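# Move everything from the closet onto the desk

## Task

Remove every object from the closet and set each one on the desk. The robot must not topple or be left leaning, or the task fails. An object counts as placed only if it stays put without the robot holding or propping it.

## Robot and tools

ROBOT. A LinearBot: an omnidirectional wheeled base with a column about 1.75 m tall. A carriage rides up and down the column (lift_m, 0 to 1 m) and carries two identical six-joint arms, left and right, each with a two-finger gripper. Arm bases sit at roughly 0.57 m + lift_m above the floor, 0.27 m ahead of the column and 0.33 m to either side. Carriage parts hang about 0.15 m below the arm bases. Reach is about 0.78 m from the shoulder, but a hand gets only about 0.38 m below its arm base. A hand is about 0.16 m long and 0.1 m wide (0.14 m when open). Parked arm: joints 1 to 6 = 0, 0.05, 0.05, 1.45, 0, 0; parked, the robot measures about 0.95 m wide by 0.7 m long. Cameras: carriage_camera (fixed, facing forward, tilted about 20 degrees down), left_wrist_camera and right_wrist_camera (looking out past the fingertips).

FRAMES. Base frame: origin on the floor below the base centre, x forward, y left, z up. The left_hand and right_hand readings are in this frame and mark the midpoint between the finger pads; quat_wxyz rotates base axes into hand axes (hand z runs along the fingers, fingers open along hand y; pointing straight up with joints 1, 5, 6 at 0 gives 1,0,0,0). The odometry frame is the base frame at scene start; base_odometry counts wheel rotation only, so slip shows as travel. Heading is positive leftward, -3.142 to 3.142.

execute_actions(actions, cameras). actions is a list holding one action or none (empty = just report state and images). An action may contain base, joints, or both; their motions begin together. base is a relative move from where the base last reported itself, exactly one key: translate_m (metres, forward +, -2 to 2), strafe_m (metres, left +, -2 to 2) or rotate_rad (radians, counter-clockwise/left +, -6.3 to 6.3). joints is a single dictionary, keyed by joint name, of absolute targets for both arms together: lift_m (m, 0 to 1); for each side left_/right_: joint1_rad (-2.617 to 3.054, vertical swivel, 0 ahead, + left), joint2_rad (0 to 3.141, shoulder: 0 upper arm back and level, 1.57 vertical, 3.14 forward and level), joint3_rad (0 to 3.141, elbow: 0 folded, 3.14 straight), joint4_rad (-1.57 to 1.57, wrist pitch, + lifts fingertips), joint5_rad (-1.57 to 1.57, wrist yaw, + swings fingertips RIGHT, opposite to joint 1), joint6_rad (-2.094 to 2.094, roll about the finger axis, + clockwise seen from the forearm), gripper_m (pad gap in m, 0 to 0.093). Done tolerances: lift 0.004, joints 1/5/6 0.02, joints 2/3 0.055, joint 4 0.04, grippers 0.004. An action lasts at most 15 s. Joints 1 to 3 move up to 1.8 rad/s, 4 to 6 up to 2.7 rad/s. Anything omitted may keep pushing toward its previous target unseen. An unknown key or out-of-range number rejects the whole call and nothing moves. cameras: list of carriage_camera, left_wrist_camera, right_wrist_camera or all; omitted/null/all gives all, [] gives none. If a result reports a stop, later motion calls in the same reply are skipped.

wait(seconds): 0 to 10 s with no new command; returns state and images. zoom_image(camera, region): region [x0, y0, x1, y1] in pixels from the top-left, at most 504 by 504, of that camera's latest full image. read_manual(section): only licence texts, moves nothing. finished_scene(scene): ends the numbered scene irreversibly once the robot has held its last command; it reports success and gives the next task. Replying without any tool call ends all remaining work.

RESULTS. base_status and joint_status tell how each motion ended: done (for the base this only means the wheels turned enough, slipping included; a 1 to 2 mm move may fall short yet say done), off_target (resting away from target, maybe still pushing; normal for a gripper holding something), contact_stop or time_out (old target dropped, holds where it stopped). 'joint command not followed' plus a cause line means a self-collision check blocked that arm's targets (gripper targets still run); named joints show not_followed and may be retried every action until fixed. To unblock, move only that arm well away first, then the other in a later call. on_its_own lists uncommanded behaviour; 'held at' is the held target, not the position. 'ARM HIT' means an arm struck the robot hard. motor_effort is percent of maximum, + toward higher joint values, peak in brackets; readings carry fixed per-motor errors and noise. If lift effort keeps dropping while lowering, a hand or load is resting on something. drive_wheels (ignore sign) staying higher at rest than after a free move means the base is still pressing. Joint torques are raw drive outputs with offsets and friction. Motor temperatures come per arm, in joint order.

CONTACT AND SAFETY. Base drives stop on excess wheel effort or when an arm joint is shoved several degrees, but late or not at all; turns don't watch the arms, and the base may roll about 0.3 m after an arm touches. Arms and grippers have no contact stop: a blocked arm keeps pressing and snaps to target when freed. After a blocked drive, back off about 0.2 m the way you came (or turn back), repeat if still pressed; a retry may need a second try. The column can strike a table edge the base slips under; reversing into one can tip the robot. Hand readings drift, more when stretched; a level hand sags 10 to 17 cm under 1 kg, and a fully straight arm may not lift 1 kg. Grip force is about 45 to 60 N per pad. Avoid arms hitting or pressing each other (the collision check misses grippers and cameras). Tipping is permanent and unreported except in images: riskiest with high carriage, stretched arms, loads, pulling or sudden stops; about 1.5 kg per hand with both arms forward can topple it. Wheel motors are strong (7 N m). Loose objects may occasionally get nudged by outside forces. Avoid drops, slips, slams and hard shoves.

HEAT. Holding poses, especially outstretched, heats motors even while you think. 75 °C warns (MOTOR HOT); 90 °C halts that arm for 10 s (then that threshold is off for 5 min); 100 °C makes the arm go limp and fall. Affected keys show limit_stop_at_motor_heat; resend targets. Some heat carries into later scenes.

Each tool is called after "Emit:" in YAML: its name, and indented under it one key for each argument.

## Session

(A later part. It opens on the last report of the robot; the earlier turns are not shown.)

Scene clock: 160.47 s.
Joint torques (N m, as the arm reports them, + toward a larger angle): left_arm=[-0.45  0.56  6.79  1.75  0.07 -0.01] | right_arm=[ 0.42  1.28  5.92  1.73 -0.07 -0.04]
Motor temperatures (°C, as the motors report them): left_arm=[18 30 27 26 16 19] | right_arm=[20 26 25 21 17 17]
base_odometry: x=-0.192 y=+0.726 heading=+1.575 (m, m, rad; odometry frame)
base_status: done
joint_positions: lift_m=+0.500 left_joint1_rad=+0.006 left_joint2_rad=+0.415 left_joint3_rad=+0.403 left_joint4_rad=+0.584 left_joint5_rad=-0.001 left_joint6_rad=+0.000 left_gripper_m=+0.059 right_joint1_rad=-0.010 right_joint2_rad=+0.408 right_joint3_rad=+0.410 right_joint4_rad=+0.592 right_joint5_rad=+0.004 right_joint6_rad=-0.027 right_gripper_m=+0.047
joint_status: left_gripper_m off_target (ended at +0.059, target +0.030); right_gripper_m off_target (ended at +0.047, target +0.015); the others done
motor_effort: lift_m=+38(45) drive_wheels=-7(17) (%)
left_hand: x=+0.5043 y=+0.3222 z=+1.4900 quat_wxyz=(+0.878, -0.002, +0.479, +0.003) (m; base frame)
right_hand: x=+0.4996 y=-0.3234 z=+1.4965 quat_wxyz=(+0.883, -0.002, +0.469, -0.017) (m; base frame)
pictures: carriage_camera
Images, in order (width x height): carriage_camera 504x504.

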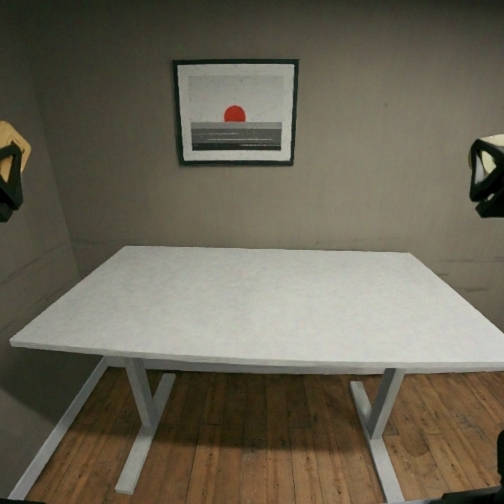

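Emit:
execute_actions:
  actions:
    - {"joints":{"right_gripper_m":0.015,"left_gripper_m":0.03,"left_joint2_rad":2.35,"left_joint3_rad":1.85,"left_joint4_rad":0.2,"right_joint2_rad":2.35,"right_joint3_rad":1.85,"right_joint4_rad":-0.3,"lift_m":0.55}}
  cameras: []

Emit:
execute_actions:
  actions:
    - {"base":{"translate_m":0.12},"joints":{"right_gripper_m":0.015,"left_gripper_m":0.03,"lift_m":0.45}}

Scene clock: 163.63 s.
Joint torques (N m, as the arm reports them, + toward a larger angle): left_arm=[ -0.44 -20.64   9.09   2.41   0.07  -0.01] | right_arm=[  0.39 -18.     8.49   1.92  -0.07  -0.04]
Motor temperatures (°C, as the motors report them): left_arm=[18 30 27 26 16 19] | right_arm=[20 26 26 21 17 17]
base_odometry: x=-0.192 y=+0.726 heading=+1.575 (m, m, rad; odometry frame)
base_status: not commanded
joint_positions: lift_m=+0.550 left_joint1_rad=+0.006 left_joint2_rad=+2.377 left_joint3_rad=+1.827 left_joint4_rad=+0.168 left_joint5_rad=-0.001 left_joint6_rad=+0.000 left_gripper_m=+0.059 right_joint1_rad=-0.010 right_joint2_rad=+2.370 right_joint3_rad=+1.823 right_joint4_rad=-0.314 right_joint5_rad=+0.004 right_joint6_rad=-0.027 right_gripper_m=+0.047
joint_status: left_gripper_m off_target (ended at +0.059, target +0.030); right_gripper_m off_target (ended at +0.047, target +0.015); the others done
motor_effort: lift_m=+35(49) drive_wheels=+2(5) (%)
left_hand: x=+0.9523 y=+0.3251 z=+1.2581 quat_wxyz=(+0.560, -0.003, +0.828, +0.002) (m; base frame)
right_hand: x=+0.8832 y=-0.3272 z=+1.1651 quat_wxyz=(+0.347, -0.007, +0.938, -0.008) (m; base frame)
pictures: none
No camera images: the call's "cameras" was empty. Leave "cameras" out to get every camera's image.

Scene clock: 165.30 s.
Joint torques (N m, as the arm reports them, + toward a larger angle): left_arm=[ -0.38 -19.28   8.45   2.36   0.05  -0.01] | right_arm=[  0.33 -17.3    8.01   1.92  -0.07  -0.04]
Motor temperatures (°C, as the motors report them): left_arm=[18 32 27 26 16 19] | right_arm=[20 27 26 21 17 17]
base_odometry: x=-0.193 y=+0.846 heading=+1.576 (m, m, rad; odometry frame)
base_status: done
joint_positions: lift_m=+0.450 left_joint1_rad=+0.006 left_joint2_rad=+2.363 left_joint3_rad=+1.834 left_joint4_rad=+0.176 left_joint5_rad=-0.001 left_joint6_rad=+0.000 left_gripper_m=+0.059 right_joint1_rad=-0.009 right_joint2_rad=+2.363 right_joint3_rad=+1.831 right_joint4_rad=-0.313 right_joint5_rad=+0.004 right_joint6_rad=-0.027 right_gripper_m=+0.047
joint_status: left_gripper_m off_target (ended at +0.059, target +0.030); right_gripper_m off_target (ended at +0.047, target +0.015); the others done
motor_effort: lift_m=+36(40) drive_wheels=-1(17) (%)
left_hand: x=+0.9538 y=+0.3251 z=+1.1723 quat_wxyz=(+0.572, -0.003, +0.820, +0.002) (m; base frame)
right_hand: x=+0.8859 y=-0.3265 z=+1.0724 quat_wxyz=(+0.355, -0.008, +0.935, -0.008) (m; base frame)
pictures: carriage_camera, left_wrist_camera, right_wrist_camera
Images, in order (width x height): carriage_camera 504x504, left_wrist_camera 504x504, right_wrist_camera 504x504.

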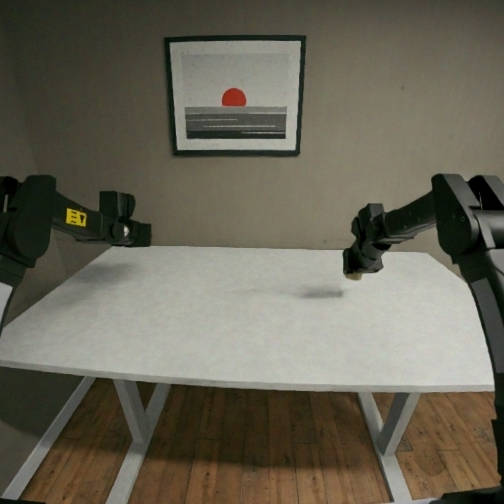

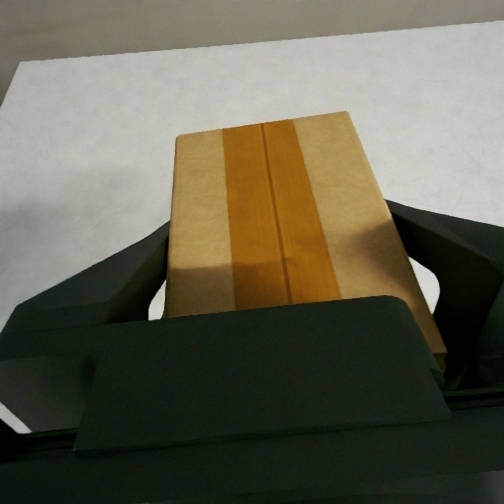

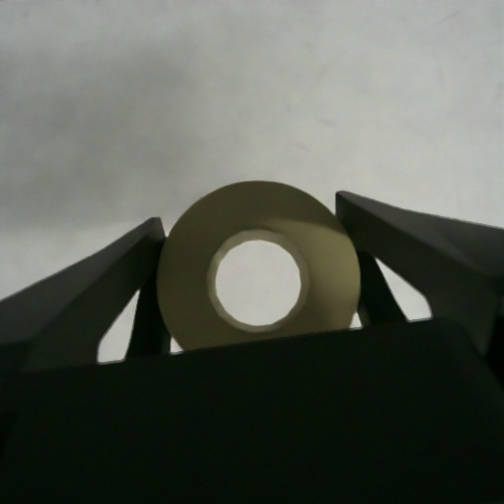

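Emit:
execute_actions:
  actions:
    - {"joints":{"right_gripper_m":0.015,"left_gripper_m":0.03,"lift_m":0.39}}
  cameras: ["carriage_camera"]

Scene clock: 166.50 s.
Joint torques (N m, as the arm reports them, + toward a larger angle): left_arm=[ -0.47 -19.41   8.28   2.47   0.06  -0.01] | right_arm=[  0.35 -17.73   8.02   1.94  -0.07  -0.04]
Motor temperatures (°C, as the motors report them): left_arm=[18 33 27 26 16 19] | right_arm=[20 27 26 21 17 17]
base_odometry: x=-0.193 y=+0.846 heading=+1.576 (m, m, rad; odometry frame)
base_status: not commanded
joint_positions: lift_m=+0.390 left_joint1_rad=+0.006 left_joint2_rad=+2.365 left_joint3_rad=+1.834 left_joint4_rad=+0.172 left_joint5_rad=-0.001 left_joint6_rad=+0.000 left_gripper_m=+0.059 right_joint1_rad=-0.009 right_joint2_rad=+2.367 right_joint3_rad=+1.831 right_joint4_rad=-0.312 right_joint5_rad=+0.004 right_joint6_rad=-0.027 right_gripper_m=+0.047
joint_status: left_gripper_m off_target (ended at +0.059, target +0.030); right_gripper_m off_target (ended at +0.047, target +0.015); the others done
motor_effort: lift_m=+39(37) drive_wheels=-6(5) (%)
left_hand: x=+0.9535 y=+0.3251 z=+1.1100 quat_wxyz=(+0.570, -0.003, +0.822, +0.002) (m; base frame)
right_hand: x=+0.8857 y=-0.3265 z=+1.0101 quat_wxyz=(+0.353, -0.008, +0.935, -0.008) (m; base frame)
pictures: carriage_camera
Images, in order (width x height): carriage_camera 504x504.

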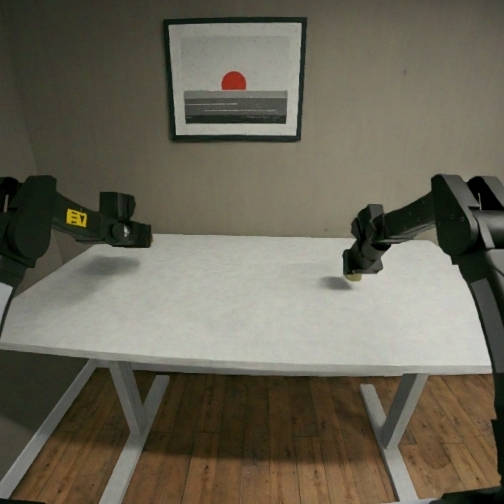

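Emit:
execute_actions:
  actions:
    - {"joints":{"right_gripper_m":0.015,"left_gripper_m":0.03,"lift_m":0.35}}
  cameras: ["carriage_camera"]

Scene clock: 167.67 s.
Joint torques (N m, as the arm reports them, + toward a larger angle): left_arm=[ -0.45 -19.79   8.55   2.36   0.08   0.  ] | right_arm=[  0.33 -17.     8.05   1.87  -0.06  -0.04]
Motor temperatures (°C, as the motors report them): left_arm=[18 33 27 27 16 19] | right_arm=[20 28 26 21 17 17]
base_odometry: x=-0.193 y=+0.846 heading=+1.576 (m, m, rad; odometry frame)
base_status: not commanded
joint_positions: lift_m=+0.350 left_joint1_rad=+0.006 left_joint2_rad=+2.369 left_joint3_rad=+1.834 left_joint4_rad=+0.175 left_joint5_rad=-0.001 left_joint6_rad=+0.000 left_gripper_m=+0.059 right_joint1_rad=-0.009 right_joint2_rad=+2.359 right_joint3_rad=+1.831 right_joint4_rad=-0.306 right_joint5_rad=+0.003 right_joint6_rad=-0.027 right_gripper_m=+0.047
joint_status: left_gripper_m off_target (ended at +0.059, target +0.030); right_gripper_m off_target (ended at +0.047, target +0.015); the others done
motor_effort: lift_m=+34(33) drive_wheels=+5(4) (%)
left_hand: x=+0.9539 y=+0.3251 z=+1.0684 quat_wxyz=(+0.570, -0.003, +0.822, +0.002) (m; base frame)
right_hand: x=+0.8873 y=-0.3264 z=+0.9755 quat_wxyz=(+0.359, -0.008, +0.933, -0.008) (m; base frame)
pictures: carriage_camera
Images, in order (width x height): carriage_camera 504x504.

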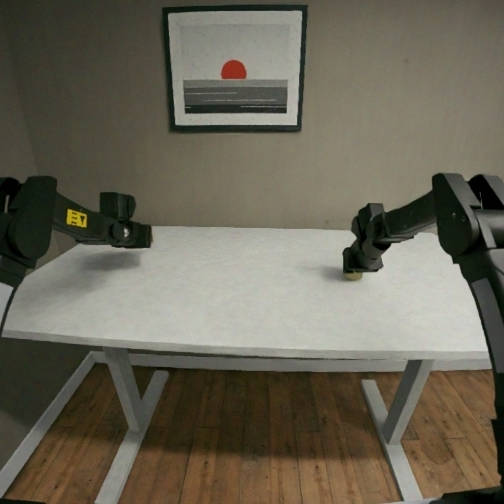

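Emit:
execute_actions:
  actions:
    - {"joints":{"right_gripper_m":0.085,"left_gripper_m":0.03,"left_joint2_rad":2.47,"left_joint4_rad":0.3}}
  cameras: ["carriage_camera","left_wrist_camera"]

Scene clock: 168.93 s.
Joint torques (N m, as the arm reports them, + toward a larger angle): left_arm=[ -0.33 -19.99   8.28   2.37   0.07  -0.01] | right_arm=[  0.39 -16.99   7.99   1.87  -0.07  -0.04]
Motor temperatures (°C, as the motors report them): left_arm=[18 34 27 27 16 19] | right_arm=[20 28 26 22 17 17]
base_odometry: x=-0.193 y=+0.846 heading=+1.576 (m, m, rad; odometry frame)
base_status: not commanded
joint_positions: lift_m=+0.350 left_joint1_rad=+0.006 left_joint2_rad=+2.485 left_joint3_rad=+1.834 left_joint4_rad=+0.272 left_joint5_rad=-0.001 left_joint6_rad=+0.000 left_gripper_m=+0.059 right_joint1_rad=-0.009 right_joint2_rad=+2.359 right_joint3_rad=+1.831 right_joint4_rad=-0.306 right_joint5_rad=+0.003 right_joint6_rad=-0.027 right_gripper_m=+0.085
joint_status: left_gripper_m off_target (ended at +0.059, target +0.030); the others done
motor_effort: lift_m=+38(34) drive_wheels=+8(4) (%)
left_hand: x=+0.9621 y=+0.3251 z=+1.0131 quat_wxyz=(+0.561, -0.003, +0.828, +0.002) (m; base frame)
right_hand: x=+0.8873 y=-0.3264 z=+0.9755 quat_wxyz=(+0.359, -0.008, +0.933, -0.008) (m; base frame)
pictures: carriage_camera, left_wrist_camera
Images, in order (width x height): carriage_camera 504x504, left_wrist_camera 504x504.

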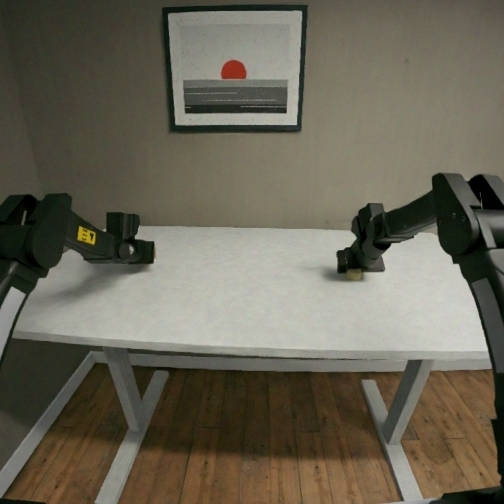

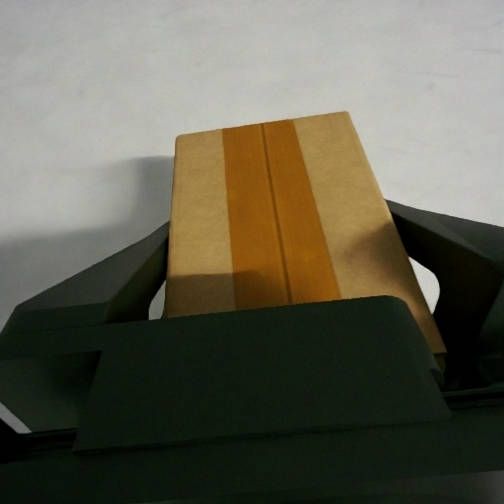

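Raise right arm off, lower left a bit more.

Emit:
execute_actions:
  actions:
    - {"joints":{"left_gripper_m":0.03,"left_joint2_rad":2.52,"left_joint4_rad":0.32,"right_joint2_rad":2.1}}
  cameras: ["carriage_camera"]

Scene clock: 170.23 s.
Joint torques (N m, as the arm reports them, + toward a larger angle): left_arm=[ -0.41 -18.76   8.16   2.35   0.07  -0.01] | right_arm=[  0.32 -14.21   7.47   2.1   -0.06  -0.04]
Motor temperatures (°C, as the motors report them): left_arm=[18 35 28 27 16 19] | right_arm=[20 29 26 22 17 17]
base_odometry: x=-0.193 y=+0.846 heading=+1.576 (m, m, rad; odometry frame)
base_status: not commanded
joint_positions: lift_m=+0.350 left_joint1_rad=+0.006 left_joint2_rad=+2.519 left_joint3_rad=+1.834 left_joint4_rad=+0.296 left_joint5_rad=-0.001 left_joint6_rad=+0.000 left_gripper_m=+0.059 right_joint1_rad=-0.009 right_joint2_rad=+2.099 right_joint3_rad=+1.846 right_joint4_rad=-0.297 right_joint5_rad=+0.003 right_joint6_rad=-0.027 right_gripper_m=+0.085
joint_status: left_gripper_m off_target (ended at +0.059, target +0.030); the others done
motor_effort: lift_m=+39(35) drive_wheels=+6(6) (%)
left_hand: x=+0.9630 y=+0.3251 z=+0.9959 quat_wxyz=(+0.557, -0.003, +0.830, +0.002) (m; base frame)
right_hand: x=+0.8882 y=-0.3264 z=+1.1398 quat_wxyz=(+0.488, -0.007, +0.873, -0.010) (m; base frame)
pictures: carriage_camera
Images, in order (width x height): carriage_camera 504x504.

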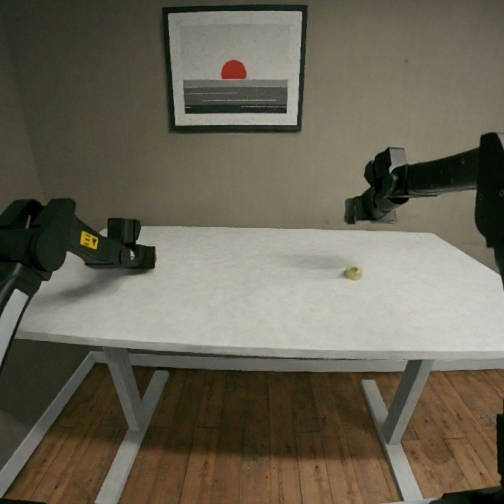

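Emit:
execute_actions:
  actions:
    - {"joints":{"left_gripper_m":0.09}}
  cameras: []

Emit:
execute_actions:
  actions:
    - {"base":{"translate_m":-0.3},"joints":{"lift_m":0.37}}
  cameras: ["carriage_camera"]

Scene clock: 171.20 s.
Joint torques (N m, as the arm reports them, + toward a larger angle): left_arm=[ -0.43 -18.81   8.15   2.28   0.08  -0.01] | right_arm=[  0.28 -14.27   7.46   2.1   -0.07  -0.04]
Motor temperatures (°C, as the motors report them): left_arm=[18 36 28 27 16 19] | right_arm=[20 29 26 22 17 17]
base_odometry: x=-0.193 y=+0.846 heading=+1.576 (m, m, rad; odometry frame)
base_status: not commanded
joint_positions: lift_m=+0.350 left_joint1_rad=+0.006 left_joint2_rad=+2.519 left_joint3_rad=+1.834 left_joint4_rad=+0.303 left_joint5_rad=-0.001 left_joint6_rad=+0.000 left_gripper_m=+0.090 right_joint1_rad=-0.009 right_joint2_rad=+2.099 right_joint3_rad=+1.846 right_joint4_rad=-0.297 right_joint5_rad=+0.003 right_joint6_rad=-0.027 right_gripper_m=+0.085
joint_status: all done
motor_effort: lift_m=+35(36) drive_wheels=+6(5) (%)
left_hand: x=+0.9637 y=+0.3251 z=+0.9975 quat_wxyz=(+0.560, -0.003, +0.828, +0.002) (m; base frame)
right_hand: x=+0.8882 y=-0.3264 z=+1.1398 quat_wxyz=(+0.488, -0.007, +0.873, -0.010) (m; base frame)
pictures: none
No camera images: the call's "cameras" was empty. Leave "cameras" out to get every camera's image.

Scene clock: 173.67 s.
Joint torques (N m, as the arm reports them, + toward a larger angle): left_arm=[ -0.32 -19.31   7.68   2.16   0.07  -0.01] | right_arm=[  0.08 -14.83   7.49   2.15  -0.06  -0.04]
Motor temperatures (°C, as the motors report them): left_arm=[18 37 28 27 16 19] | right_arm=[20 29 26 22 17 17]
base_odometry: x=-0.192 y=+0.546 heading=+1.576 (m, m, rad; odometry frame)
base_status: done
joint_positions: lift_m=+0.370 left_joint1_rad=+0.005 left_joint2_rad=+2.523 left_joint3_rad=+1.842 left_joint4_rad=+0.316 left_joint5_rad=-0.001 left_joint6_rad=+0.000 left_gripper_m=+0.090 right_joint1_rad=-0.006 right_joint2_rad=+2.105 right_joint3_rad=+1.846 right_joint4_rad=-0.303 right_joint5_rad=+0.003 right_joint6_rad=-0.027 right_gripper_m=+0.085
joint_status: all done
motor_effort: lift_m=+33(46) drive_wheels=-2(21) (%)
left_hand: x=+0.9661 y=+0.3238 z=+1.0213 quat_wxyz=(+0.567, -0.002, +0.824, +0.002) (m; base frame)
right_hand: x=+0.8880 y=-0.3244 z=+1.1552 quat_wxyz=(+0.483, -0.008, +0.875, -0.009) (m; base frame)
pictures: carriage_camera
Images, in order (width x height): carriage_camera 504x504.

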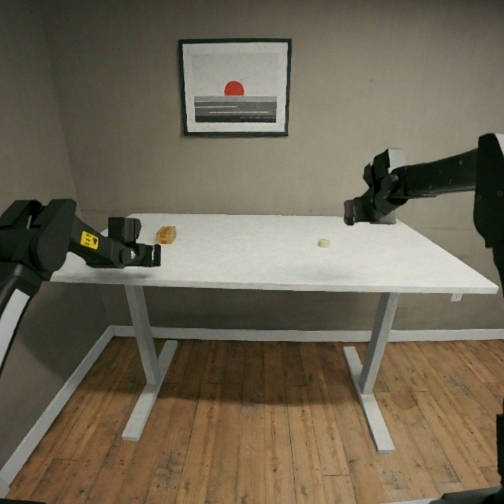

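Emit:
execute_actions:
  actions:
    - {"base":{"translate_m":-0.3},"joints":{"left_joint2_rad":1.0,"left_joint3_rad":1.0,"left_joint4_rad":0,"left_gripper_m":0,"right_joint2_rad":0.05,"right_joint3_rad":0.05,"right_joint4_rad":1.45}}
  cameras: []

Emit:
execute_actions:
  actions:
    - {"base":{"rotate_rad":3.14},"joints":{"lift_m":0.045}}
  cameras: []

Emit:
execute_actions:
  actions:
    - {"base":{"strafe_m":0.31}}
  cameras: []

Emit:
execute_actions:
  actions:
    - {"base":{"translate_m":1.2}}
  cameras: ["carriage_camera","left_wrist_camera"]

Scene clock: 177.43 s.
Joint torques (N m, as the arm reports them, + toward a larger angle): left_arm=[-0.29 -3.35  6.06  2.1   0.08 -0.01] | right_arm=[ 0.06  4.1   4.33 -0.32 -0.04 -0.04]
Motor temperatures (°C, as the motors report them): left_arm=[18 38 28 28 16 19] | right_arm=[20 29 26 22 17 17]
base_odometry: x=-0.190 y=+0.246 heading=+1.576 (m, m, rad; odometry frame)
base_status: done
joint_positions: lift_m=+0.370 left_joint1_rad=+0.005 left_joint2_rad=+1.004 left_joint3_rad=+1.017 left_joint4_rad=+0.003 left_joint5_rad=-0.001 left_joint6_rad=+0.000 left_gripper_m=+0.000 right_joint1_rad=-0.006 right_joint2_rad=+0.055 right_joint3_rad=+0.063 right_joint4_rad=+1.453 right_joint5_rad=+0.003 right_joint6_rad=-0.027 right_gripper_m=+0.085
joint_status: all done
motor_effort: lift_m=+33(37) drive_wheels=-3(12) (%)
left_hand: x=+0.6417 y=+0.3223 z=+1.3531 quat_wxyz=(+0.712, -0.002, +0.702, +0.002) (m; base frame)
right_hand: x=+0.3013 y=-0.3212 z=+1.3845 quat_wxyz=(+0.998, +0.001, +0.055, -0.016) (m; base frame)
pictures: none
No camera images: the call's "cameras" was empty. Leave "cameras" out to get every camera's image.

Scene clock: 181.70 s.
Joint torques (N m, as the arm reports them, + toward a larger angle): left_arm=[-0.26 -3.67  7.03  2.25  0.08 -0.01] | right_arm=[ 0.08  4.1   4.53 -0.27 -0.04 -0.04]
Motor temperatures (°C, as the motors report them): left_arm=[18 37 28 28 16 19] | right_arm=[20 28 26 21 17 17]
base_odometry: x=-0.190 y=+0.246 heading=-1.567 (m, m, rad; odometry frame)
base_status: done
joint_positions: lift_m=+0.045 left_joint1_rad=+0.005 left_joint2_rad=+1.004 left_joint3_rad=+1.004 left_joint4_rad=-0.011 left_joint5_rad=-0.001 left_joint6_rad=+0.000 left_gripper_m=+0.000 right_joint1_rad=-0.006 right_joint2_rad=+0.055 right_joint3_rad=+0.061 right_joint4_rad=+1.451 right_joint5_rad=+0.003 right_joint6_rad=-0.027 right_gripper_m=+0.085
joint_status: all done
motor_effort: lift_m=+36(33) drive_wheels=+6(18) (%)
left_hand: x=+0.6424 y=+0.3223 z=+1.0187 quat_wxyz=(+0.703, -0.002, +0.711, +0.002) (m; base frame)
right_hand: x=+0.3022 y=-0.3211 z=+1.0589 quat_wxyz=(+0.998, +0.001, +0.057, -0.016) (m; base frame)
pictures: none
No camera images: the call's "cameras" was empty. Leave "cameras" out to get every camera's image.

Scene clock: 184.30 s.
Joint torques (N m, as the arm reports them, + toward a larger angle): left_arm=[-0.32 -3.61  6.99  2.24  0.07 -0.01] | right_arm=[ 0.08  4.08  4.52 -0.28 -0.05 -0.03]
Motor temperatures (°C, as the motors report them): left_arm=[18 36 28 28 16 19] | right_arm=[20 27 26 21 17 17]
base_odometry: x=+0.120 y=+0.247 heading=-1.567 (m, m, rad; odometry frame)
base_status: done
joint_positions: lift_m=+0.045 left_joint1_rad=+0.005 left_joint2_rad=+1.004 left_joint3_rad=+1.004 left_joint4_rad=-0.010 left_joint5_rad=-0.001 left_joint6_rad=+0.000 left_gripper_m=+0.000 right_joint1_rad=-0.006 right_joint2_rad=+0.055 right_joint3_rad=+0.061 right_joint4_rad=+1.451 right_joint5_rad=+0.003 right_joint6_rad=-0.027 right_gripper_m=+0.085
joint_status: not commanded
motor_effort: lift_m=+32(35) drive_wheels=-4(22) (%)
left_hand: x=+0.6424 y=+0.3223 z=+1.0188 quat_wxyz=(+0.703, -0.002, +0.711, +0.002) (m; base frame)
right_hand: x=+0.3022 y=-0.3211 z=+1.0589 quat_wxyz=(+0.998, +0.001, +0.057, -0.016) (m; base frame)
pictures: none
No camera images: the call's "cameras" was empty. Leave "cameras" out to get every camera's image.

Scene clock: 189.00 s.
Joint torques (N m, as the arm reports them, + toward a larger angle): left_arm=[-0.28 -3.73  6.81  2.23  0.08 -0.01] | right_arm=[ 0.07  4.03  4.52 -0.27 -0.04 -0.04]
Motor temperatures (°C, as the motors report them): left_arm=[18 34 28 28 16 19] | right_arm=[20 26 26 20 17 17]
base_odometry: x=+0.126 y=-0.953 heading=-1.566 (m, m, rad; odometry frame)
base_status: done
joint_positions: lift_m=+0.045 left_joint1_rad=+0.005 left_joint2_rad=+1.004 left_joint3_rad=+1.004 left_joint4_rad=-0.008 left_joint5_rad=-0.001 left_joint6_rad=+0.000 left_gripper_m=+0.000 right_joint1_rad=-0.006 right_joint2_rad=+0.055 right_joint3_rad=+0.061 right_joint4_rad=+1.451 right_joint5_rad=+0.003 right_joint6_rad=-0.027 right_gripper_m=+0.085
joint_status: not commanded
motor_effort: lift_m=+36(33) drive_wheels=-1(20) (%)
left_hand: x=+0.6424 y=+0.3223 z=+1.0194 quat_wxyz=(+0.704, -0.002, +0.710, +0.002) (m; base frame)
right_hand: x=+0.3022 y=-0.3211 z=+1.0589 quat_wxyz=(+0.998, +0.001, +0.057, -0.016) (m; base frame)
pictures: carriage_camera, left_wrist_camera
Images, in order (width x height): carriage_camera 504x504, left_wrist_camera 504x504.

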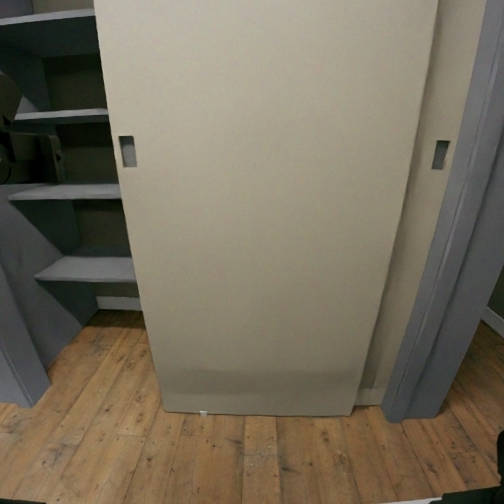

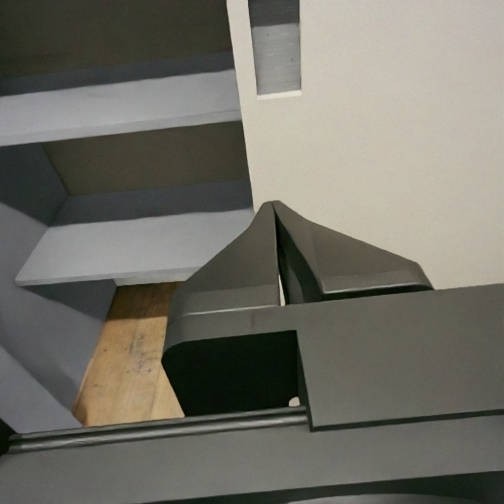

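Emit:
execute_actions:
  actions:
    - {"base":{"strafe_m":-0.47},"joints":{"right_joint1_rad":0,"right_joint2_rad":1.0,"right_joint3_rad":1.0,"right_joint4_rad":0,"right_joint5_rad":0,"right_joint6_rad":0,"right_gripper_m":0,"left_joint2_rad":0.05,"left_joint3_rad":0.05,"left_joint4_rad":1.45}}
  cameras: ["carriage_camera","right_wrist_camera"]

Scene clock: 192.93 s.
Joint torques (N m, as the arm reports them, + toward a larger angle): left_arm=[-0.27  3.18  4.42 -0.15  0.09 -0.01] | right_arm=[ 0.07 -2.51  9.01  2.28 -0.03  0.02]
Motor temperatures (°C, as the motors report them): left_arm=[18 33 28 28 16 19] | right_arm=[20 26 26 21 17 17]
base_odometry: x=-0.344 y=-0.955 heading=-1.566 (m, m, rad; odometry frame)
base_status: done
joint_positions: lift_m=+0.045 left_joint1_rad=+0.005 left_joint2_rad=+0.067 left_joint3_rad=+0.062 left_joint4_rad=+1.444 left_joint5_rad=-0.001 left_joint6_rad=+0.000 left_gripper_m=+0.000 right_joint1_rad=-0.006 right_joint2_rad=+0.998 right_joint3_rad=+0.971 right_joint4_rad=+0.000 right_joint5_rad=+0.003 right_joint6_rad=-0.002 right_gripper_m=+0.000
joint_status: all done
motor_effort: lift_m=+39(37) drive_wheels=-2(11) (%)
left_hand: x=+0.3074 y=+0.3208 z=+1.0588 quat_wxyz=(+0.998, -0.001, +0.066, +0.002) (m; base frame)
right_hand: x=+0.6426 y=-0.3230 z=+1.0072 quat_wxyz=(+0.698, +0.002, +0.717, -0.004) (m; base frame)
pictures: carriage_camera, right_wrist_camera
Images, in order (width x height): carriage_camera 504x504, right_wrist_camera 504x504.

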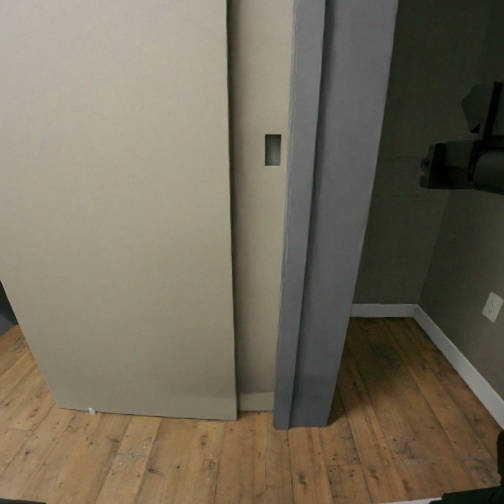

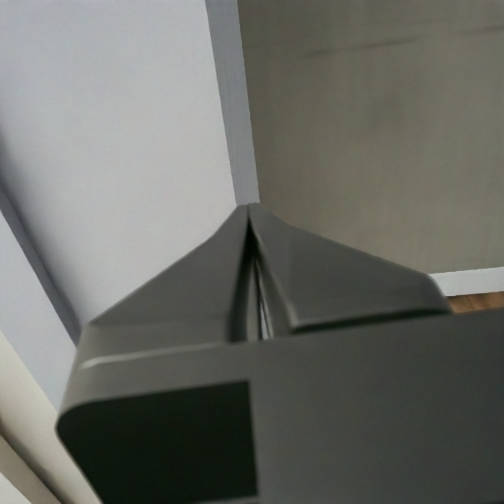

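Emit:
execute_actions:
  actions:
    - {"base":{"strafe_m":0.265}}
  cameras: []

Emit:
execute_actions:
  actions:
    - {"base":{"translate_m":0.22}}
  cameras: ["carriage_camera","right_wrist_camera"]

Scene clock: 196.03 s.
Joint torques (N m, as the arm reports them, + toward a larger angle): left_arm=[-0.25  3.2   4.42 -0.18  0.07  0.  ] | right_arm=[ 0.08 -2.51  8.99  2.3  -0.04  0.02]
Motor temperatures (°C, as the motors report them): left_arm=[18 33 28 27 16 19] | right_arm=[20 25 26 21 17 17]
base_odometry: x=-0.079 y=-0.954 heading=-1.566 (m, m, rad; odometry frame)
base_status: done
joint_positions: lift_m=+0.045 left_joint1_rad=+0.005 left_joint2_rad=+0.067 left_joint3_rad=+0.062 left_joint4_rad=+1.446 left_joint5_rad=-0.001 left_joint6_rad=+0.000 left_gripper_m=+0.000 right_joint1_rad=-0.006 right_joint2_rad=+0.998 right_joint3_rad=+0.971 right_joint4_rad=-0.002 right_joint5_rad=+0.003 right_joint6_rad=-0.002 right_gripper_m=+0.000
joint_status: not commanded
motor_effort: lift_m=+34(39) drive_wheels=-4(14) (%)
left_hand: x=+0.3070 y=+0.3208 z=+1.0588 quat_wxyz=(+0.998, -0.001, +0.065, +0.002) (m; base frame)
right_hand: x=+0.6426 y=-0.3230 z=+1.0068 quat_wxyz=(+0.697, +0.002, +0.717, -0.004) (m; base frame)
pictures: none
No camera images: the call's "cameras" was empty. Leave "cameras" out to get every camera's image.

Scene clock: 198.20 s.
Joint torques (N m, as the arm reports them, + toward a larger angle): left_arm=[-0.28  3.24  4.47 -0.21  0.08  0.  ] | right_arm=[ 0.06 -2.55  9.02  2.33 -0.05  0.02]
Motor temperatures (°C, as the motors report them): left_arm=[18 32 27 26 16 19] | right_arm=[20 25 27 22 17 17]
base_odometry: x=-0.078 y=-1.174 heading=-1.566 (m, m, rad; odometry frame)
base_status: done
joint_positions: lift_m=+0.045 left_joint1_rad=+0.005 left_joint2_rad=+0.067 left_joint3_rad=+0.062 left_joint4_rad=+1.446 left_joint5_rad=-0.001 left_joint6_rad=+0.000 left_gripper_m=+0.000 right_joint1_rad=-0.006 right_joint2_rad=+0.998 right_joint3_rad=+0.971 right_joint4_rad=-0.004 right_joint5_rad=+0.003 right_joint6_rad=-0.002 right_gripper_m=+0.000
joint_status: not commanded
motor_effort: lift_m=+38(37) drive_wheels=-3(13) (%)
left_hand: x=+0.3068 y=+0.3208 z=+1.0589 quat_wxyz=(+0.998, -0.001, +0.065, +0.002) (m; base frame)
right_hand: x=+0.6426 y=-0.3230 z=+1.0063 quat_wxyz=(+0.696, +0.002, +0.718, -0.004) (m; base frame)
pictures: carriage_camera, right_wrist_camera
Images, in order (width x height): carriage_camera 504x504, right_wrist_camera 504x504.

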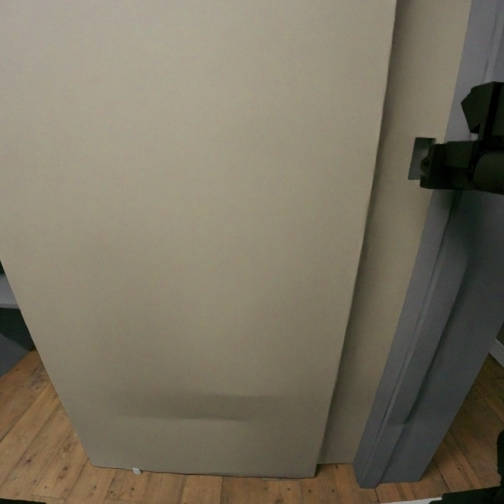

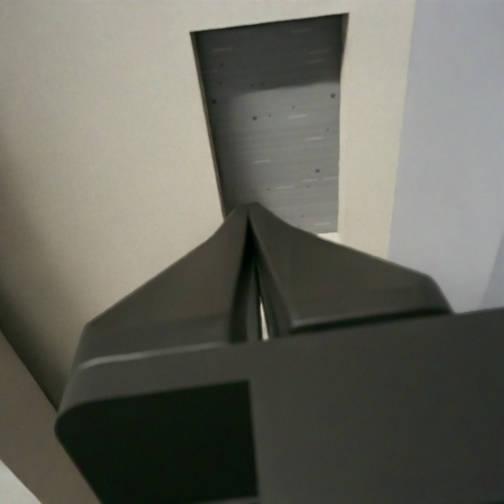

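Emit:
execute_actions:
  actions:
    - {"base":{"translate_m":0.04},"joints":{"lift_m":0.06}}
  cameras: ["right_wrist_camera"]

Scene clock: 199.87 s.
Joint torques (N m, as the arm reports them, + toward a larger angle): left_arm=[-0.23  3.15  4.59 -0.2   0.09 -0.01] | right_arm=[-0.22  1.07  8.34  2.7  -0.4  -0.11]
Motor temperatures (°C, as the motors report them): left_arm=[18 32 27 25 16 19] | right_arm=[20 24 27 22 17 17]
base_odometry: x=-0.078 y=-1.214 heading=-1.565 (m, m, rad; odometry frame)
base_status: done
joint_positions: lift_m=+0.060 left_joint1_rad=+0.005 left_joint2_rad=+0.067 left_joint3_rad=+0.060 left_joint4_rad=+1.447 left_joint5_rad=-0.001 left_joint6_rad=+0.000 left_gripper_m=+0.000 right_joint1_rad=-0.003 right_joint2_rad=+0.966 right_joint3_rad=+0.981 right_joint4_rad=-0.036 right_joint5_rad=+0.035 right_joint6_rad=+0.010 right_gripper_m=+0.000
joint_status: all done
motor_effort: lift_m=+34(46) drive_wheels=+5(15) (%)
left_hand: x=+0.3072 y=+0.3208 z=+1.0734 quat_wxyz=(+0.998, -0.001, +0.065, +0.002) (m; base frame)
right_hand: x=+0.6329 y=-0.3274 z=+1.0292 quat_wxyz=(+0.700, +0.017, +0.714, -0.010) (m; base frame)
pictures: right_wrist_camera
Images, in order (width x height): right_wrist_camera 504x504.

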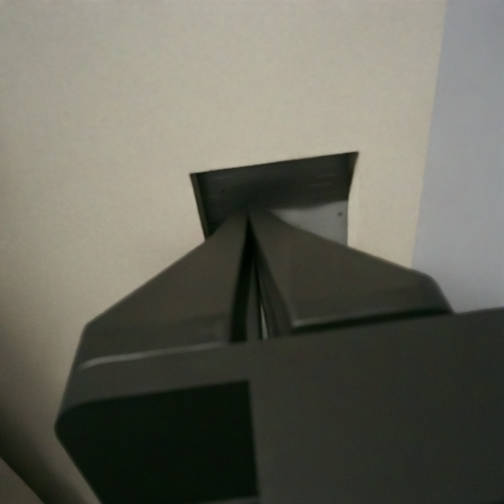

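In. Slide left.

Emit:
execute_actions:
  actions:
    - {"base":{"strafe_m":0.25},"joints":{"right_joint1_rad":0.1,"right_joint5_rad":0.0,"right_joint2_rad":0.97,"right_joint4_rad":-0.03}}
  cameras: ["carriage_camera","right_wrist_camera"]

Scene clock: 202.53 s.
Joint torques (N m, as the arm reports them, + toward a larger angle): left_arm=[-0.21  3.2   4.58 -0.19  0.08 -0.01] | right_arm=[ 0.36 -1.7   8.29  2.35 -0.11 -0.06]
Motor temperatures (°C, as the motors report them): left_arm=[18 31 27 25 16 19] | right_arm=[20 24 27 22 17 17]
base_odometry: x=+0.172 y=-1.213 heading=-1.565 (m, m, rad; odometry frame)
base_status: done
joint_positions: lift_m=+0.060 left_joint1_rad=+0.005 left_joint2_rad=+0.067 left_joint3_rad=+0.060 left_joint4_rad=+1.448 left_joint5_rad=-0.001 left_joint6_rad=+0.000 left_gripper_m=+0.000 right_joint1_rad=+0.092 right_joint2_rad=+0.964 right_joint3_rad=+0.981 right_joint4_rad=-0.037 right_joint5_rad=+0.008 right_joint6_rad=+0.005 right_gripper_m=+0.000
joint_status: all done
motor_effort: lift_m=+38(33) drive_wheels=-1(22) (%)
left_hand: x=+0.3071 y=+0.3208 z=+1.0734 quat_wxyz=(+0.998, -0.001, +0.065, +0.002) (m; base frame)
right_hand: x=+0.6312 y=-0.2890 z=+1.0295 quat_wxyz=(+0.699, -0.028, +0.714, +0.031) (m; base frame)
pictures: carriage_camera, right_wrist_camera
Images, in order (width x height): carriage_camera 504x504, right_wrist_camera 504x504.

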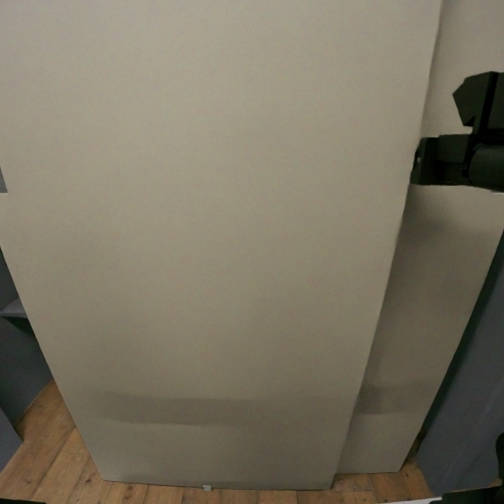

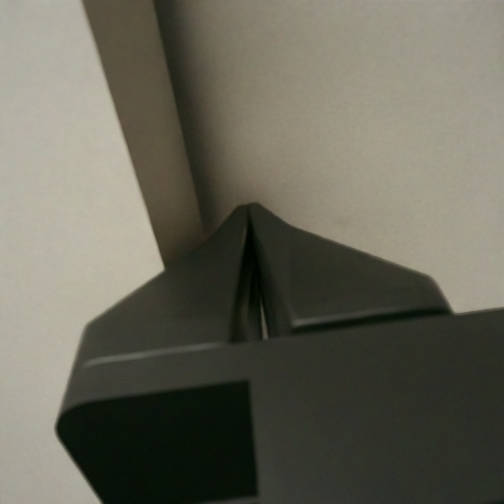

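Emit:
execute_actions:
  actions:
    - {"base":{"translate_m":0.02}}
  cameras: []

Emit:
execute_actions:
  actions:
    - {"base":{"strafe_m":0.25},"joints":{"right_joint1_rad":0.1,"right_joint5_rad":-0.05,"right_joint2_rad":1.05,"right_joint4_rad":0.03}}
  cameras: ["carriage_camera","right_wrist_camera"]

Scene clock: 204.20 s.
Joint torques (N m, as the arm reports them, + toward a larger angle): left_arm=[-0.27  3.25  4.39 -0.2   0.08 -0.01] | right_arm=[ 0.31  1.91  8.24  2.82 -0.06 -0.06]
Motor temperatures (°C, as the motors report them): left_arm=[18 31 27 24 16 19] | right_arm=[20 24 27 23 17 17]
base_odometry: x=+0.172 y=-1.233 heading=-1.565 (m, m, rad; odometry frame)
base_status: done
joint_positions: lift_m=+0.060 left_joint1_rad=+0.005 left_joint2_rad=+0.067 left_joint3_rad=+0.060 left_joint4_rad=+1.448 left_joint5_rad=-0.001 left_joint6_rad=+0.000 left_gripper_m=+0.000 right_joint1_rad=+0.092 right_joint2_rad=+0.932 right_joint3_rad=+0.981 right_joint4_rad=-0.076 right_joint5_rad=+0.003 right_joint6_rad=+0.005 right_gripper_m=+0.000
joint_status: not commanded
motor_effort: lift_m=+34(36) drive_wheels=+6(8) (%)
left_hand: x=+0.3071 y=+0.3208 z=+1.0734 quat_wxyz=(+0.998, -0.001, +0.065, +0.002) (m; base frame)
right_hand: x=+0.6219 y=-0.2888 z=+1.0310 quat_wxyz=(+0.697, -0.030, +0.716, +0.033) (m; base frame)
pictures: none
No camera images: the call's "cameras" was empty. Leave "cameras" out to get every camera's image.

Scene clock: 206.50 s.
Joint torques (N m, as the arm reports them, + toward a larger angle): left_arm=[-0.29  3.2   4.58 -0.2   0.07 -0.01] | right_arm=[ 2.99  5.56  8.31  2.53 -1.71 -0.05]
Motor temperatures (°C, as the motors report them): left_arm=[18 31 27 24 16 19] | right_arm=[20 24 28 23 17 17]
base_odometry: x=+0.422 y=-1.232 heading=-1.566 (m, m, rad; odometry frame)
base_status: done
joint_positions: lift_m=+0.060 left_joint1_rad=+0.005 left_joint2_rad=+0.067 left_joint3_rad=+0.060 left_joint4_rad=+1.448 left_joint5_rad=-0.001 left_joint6_rad=+0.000 left_gripper_m=+0.000 right_joint1_rad=+0.060 right_joint2_rad=+0.971 right_joint3_rad=+0.981 right_joint4_rad=+0.006 right_joint5_rad=+0.103 right_joint6_rad=+0.004 right_gripper_m=+0.000
joint_status: right_joint1_rad off_target (ended at +0.060, target +0.100); right_joint2_rad off_target (ended at +0.971, target +1.050); right_joint5_rad off_target (ended at +0.103, target -0.050); the others done
motor_effort: lift_m=+34(39) drive_wheels=+6(24) (%)
left_hand: x=+0.3071 y=+0.3208 z=+1.0734 quat_wxyz=(+0.998, -0.001, +0.065, +0.002) (m; base frame)
right_hand: x=+0.6340 y=-0.3166 z=+1.0380 quat_wxyz=(+0.713, +0.017, +0.701, -0.013) (m; base frame)
pictures: carriage_camera, right_wrist_camera
Images, in order (width x height): carriage_camera 504x504, right_wrist_camera 504x504.

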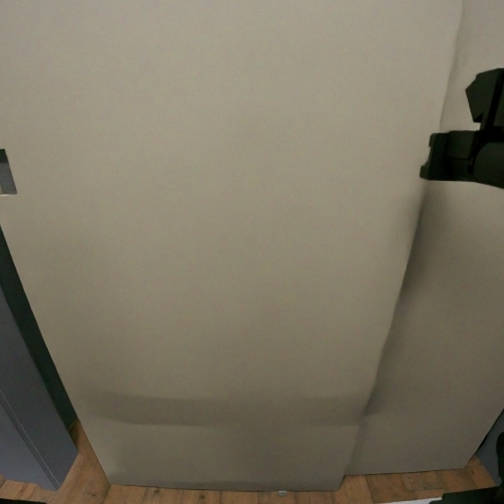

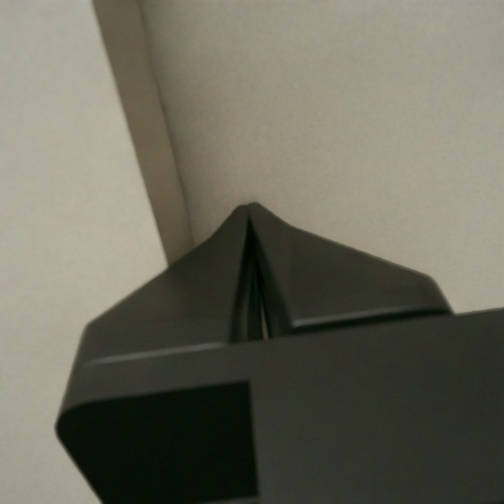

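Working; ~0.1 left to close.

Emit:
execute_actions:
  actions:
    - {"base":{"strafe_m":0.1},"joints":{"right_joint1_rad":0.1,"right_joint5_rad":-0.05,"right_joint2_rad":1.05,"right_joint4_rad":0.03}}
  cameras: []

Emit:
execute_actions:
  actions:
    - {"base":{"translate_m":-0.3},"joints":{"right_joint1_rad":0,"right_joint5_rad":0,"right_joint2_rad":1.0,"right_joint4_rad":0}}
  cameras: []

Emit:
execute_actions:
  actions:
    - {"base":{"strafe_m":-0.6}}
  cameras: ["carriage_camera","right_wrist_camera"]

Scene clock: 208.73 s.
Joint torques (N m, as the arm reports them, + toward a larger angle): left_arm=[-0.21  3.17  4.55 -0.21  0.06 -0.01] | right_arm=[ 2.3   4.07  8.21  2.36 -1.25 -0.05]
Motor temperatures (°C, as the motors report them): left_arm=[18 30 27 24 16 19] | right_arm=[20 23 28 23 18 17]
base_odometry: x=+0.522 y=-1.231 heading=-1.566 (m, m, rad; odometry frame)
base_status: done
joint_positions: lift_m=+0.060 left_joint1_rad=+0.005 left_joint2_rad=+0.067 left_joint3_rad=+0.060 left_joint4_rad=+1.448 left_joint5_rad=-0.001 left_joint6_rad=+0.000 left_gripper_m=+0.000 right_joint1_rad=+0.068 right_joint2_rad=+0.984 right_joint3_rad=+0.982 right_joint4_rad=+0.020 right_joint5_rad=+0.062 right_joint6_rad=+0.004 right_gripper_m=+0.000
joint_status: right_joint1_rad off_target (ended at +0.068, target +0.100); right_joint2_rad off_target (ended at +0.984, target +1.050); right_joint5_rad off_target (ended at +0.062, target -0.050); the others done
motor_effort: lift_m=+36(35) drive_wheels=+3(16) (%)
left_hand: x=+0.3071 y=+0.3208 z=+1.0734 quat_wxyz=(+0.998, -0.001, +0.065, +0.002) (m; base frame)
right_hand: x=+0.6375 y=-0.3064 z=+1.0377 quat_wxyz=(+0.714, +0.000, +0.700, +0.004) (m; base frame)
pictures: none
No camera images: the call's "cameras" was empty. Leave "cameras" out to get every camera's image.

Scene clock: 211.30 s.
Joint torques (N m, as the arm reports them, + toward a larger angle): left_arm=[-0.29  3.21  4.53 -0.22  0.08 -0.01] | right_arm=[-0.81 -1.34  8.08  2.24 -0.11 -0.04]
Motor temperatures (°C, as the motors report them): left_arm=[18 30 27 23 16 19] | right_arm=[20 23 28 24 17 17]
base_odometry: x=+0.521 y=-0.931 heading=-1.566 (m, m, rad; odometry frame)
base_status: done
joint_positions: lift_m=+0.060 left_joint1_rad=+0.005 left_joint2_rad=+0.067 left_joint3_rad=+0.060 left_joint4_rad=+1.448 left_joint5_rad=-0.001 left_joint6_rad=+0.000 left_gripper_m=+0.000 right_joint1_rad=+0.005 right_joint2_rad=+0.988 right_joint3_rad=+0.986 right_joint4_rad=+0.001 right_joint5_rad=+0.008 right_joint6_rad=+0.004 right_gripper_m=+0.000
joint_status: all done
motor_effort: lift_m=+36(36) drive_wheels=+0(11) (%)
left_hand: x=+0.3069 y=+0.3208 z=+1.0734 quat_wxyz=(+0.998, -0.001, +0.065, +0.002) (m; base frame)
right_hand: x=+0.6391 y=-0.3201 z=+1.0330 quat_wxyz=(+0.707, +0.002, +0.708, +0.000) (m; base frame)
pictures: none
No camera images: the call's "cameras" was empty. Leave "cameras" out to get every camera's image.

Scene clock: 214.77 s.
Joint torques (N m, as the arm reports them, + toward a larger angle): left_arm=[-0.28  3.2   4.48 -0.2   0.08 -0.01] | right_arm=[-0.81 -1.37  8.06  2.25 -0.09 -0.04]
Motor temperatures (°C, as the motors report them): left_arm=[18 29 27 23 16 19] | right_arm=[20 23 28 24 17 17]
base_odometry: x=-0.079 y=-0.934 heading=-1.566 (m, m, rad; odometry frame)
base_status: done
joint_positions: lift_m=+0.060 left_joint1_rad=+0.005 left_joint2_rad=+0.067 left_joint3_rad=+0.060 left_joint4_rad=+1.448 left_joint5_rad=-0.001 left_joint6_rad=+0.000 left_gripper_m=+0.000 right_joint1_rad=+0.005 right_joint2_rad=+0.988 right_joint3_rad=+0.986 right_joint4_rad=+0.001 right_joint5_rad=+0.006 right_joint6_rad=+0.004 right_gripper_m=+0.000
joint_status: not commanded
motor_effort: lift_m=+33(34) drive_wheels=-2(12) (%)
left_hand: x=+0.3069 y=+0.3208 z=+1.0734 quat_wxyz=(+0.998, -0.001, +0.065, +0.002) (m; base frame)
right_hand: x=+0.6391 y=-0.3198 z=+1.0330 quat_wxyz=(+0.707, +0.002, +0.708, +0.001) (m; base frame)
pictures: carriage_camera, right_wrist_camera
Images, in order (width x height): carriage_camera 504x504, right_wrist_camera 504x504.

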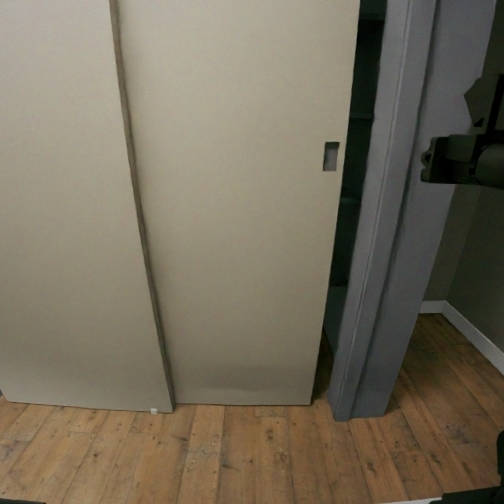

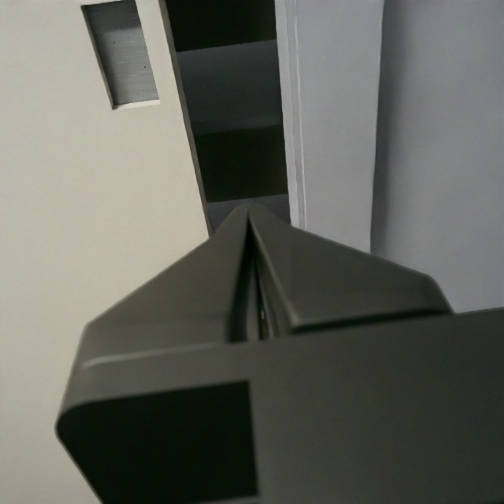

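Emit:
execute_actions:
  actions:
    - {"base":{"translate_m":0.25}}
  cameras: ["right_wrist_camera"]

Scene clock: 217.53 s.
Joint torques (N m, as the arm reports them, + toward a larger angle): left_arm=[-0.28  3.23  4.54 -0.2   0.07 -0.01] | right_arm=[-0.78 -1.84  8.08  2.3  -0.09 -0.04]
Motor temperatures (°C, as the motors report them): left_arm=[18 29 27 23 16 19] | right_arm=[20 22 28 24 17 17]
base_odometry: x=-0.078 y=-1.184 heading=-1.567 (m, m, rad; odometry frame)
base_status: done
joint_positions: lift_m=+0.060 left_joint1_rad=+0.005 left_joint2_rad=+0.067 left_joint3_rad=+0.060 left_joint4_rad=+1.448 left_joint5_rad=-0.001 left_joint6_rad=+0.000 left_gripper_m=+0.000 right_joint1_rad=+0.005 right_joint2_rad=+0.993 right_joint3_rad=+0.986 right_joint4_rad=-0.001 right_joint5_rad=+0.006 right_joint6_rad=+0.004 right_gripper_m=+0.000
joint_status: not commanded
motor_effort: lift_m=+35(34) drive_wheels=-7(13) (%)
left_hand: x=+0.3069 y=+0.3208 z=+1.0734 quat_wxyz=(+0.998, -0.001, +0.065, +0.002) (m; base frame)
right_hand: x=+0.6403 y=-0.3198 z=+1.0309 quat_wxyz=(+0.704, +0.002, +0.710, +0.001) (m; base frame)
pictures: right_wrist_camera
Images, in order (width x height): right_wrist_camera 504x504.

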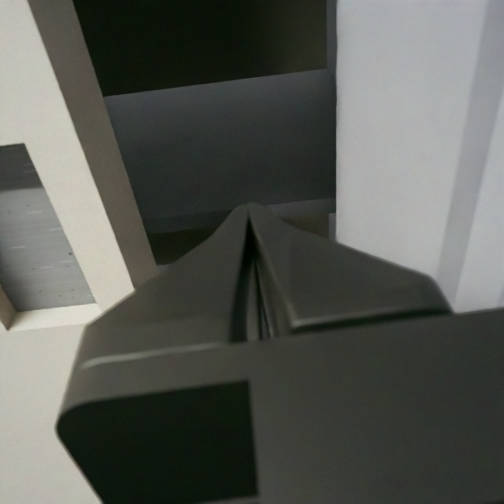

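Emit:
execute_actions:
  actions:
    - {"base":{"translate_m":0.05}}
  cameras: ["right_wrist_camera"]

Emit:
execute_actions:
  actions:
    - {"base":{"strafe_m":0.2},"joints":{"right_joint1_rad":0.1,"right_joint5_rad":-0.05,"right_joint2_rad":1.1,"right_joint3_rad":1.1,"right_joint4_rad":0.0}}
  cameras: ["right_wrist_camera","carriage_camera"]

Scene clock: 219.33 s.
Joint torques (N m, as the arm reports them, + toward a larger angle): left_arm=[-0.3   3.2   4.64 -0.27  0.07 -0.01] | right_arm=[-0.86  7.36  7.9   3.   -0.57 -0.13]
Motor temperatures (°C, as the motors report them): left_arm=[18 29 26 22 16 19] | right_arm=[20 22 28 24 17 17]
base_odometry: x=-0.078 y=-1.233 heading=-1.568 (m, m, rad; odometry frame)
base_status: translate_m contact_stop (by the wheels' count: +0.049 of +0.050)
joint_positions: lift_m=+0.060 left_joint1_rad=+0.005 left_joint2_rad=+0.067 left_joint3_rad=+0.060 left_joint4_rad=+1.449 left_joint5_rad=-0.001 left_joint6_rad=+0.000 left_gripper_m=+0.000 right_joint1_rad=+0.006 right_joint2_rad=+0.910 right_joint3_rad=+0.986 right_joint4_rad=-0.062 right_joint5_rad=+0.049 right_joint6_rad=+0.011 right_gripper_m=+0.000
joint_status: not commanded
motor_effort: lift_m=+36(35) drive_wheels=+10(17) (%)
left_hand: x=+0.3068 y=+0.3209 z=+1.0734 quat_wxyz=(+0.998, -0.001, +0.064, +0.003) (m; base frame)
right_hand: x=+0.6168 y=-0.3271 z=+1.0435 quat_wxyz=(+0.712, +0.020, +0.702, -0.011) (m; base frame)
pictures: right_wrist_camera
Images, in order (width x height): right_wrist_camera 504x504.

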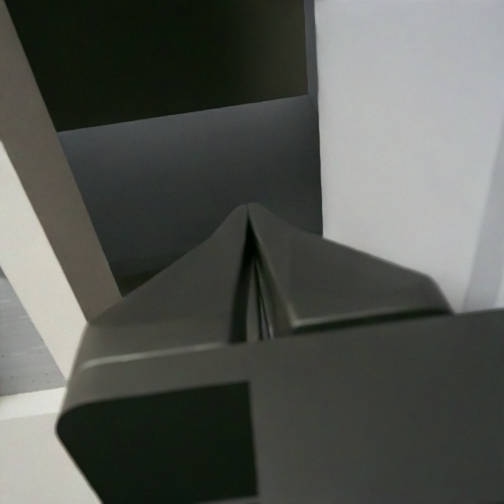

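not run: a stop came earlier in this reply.


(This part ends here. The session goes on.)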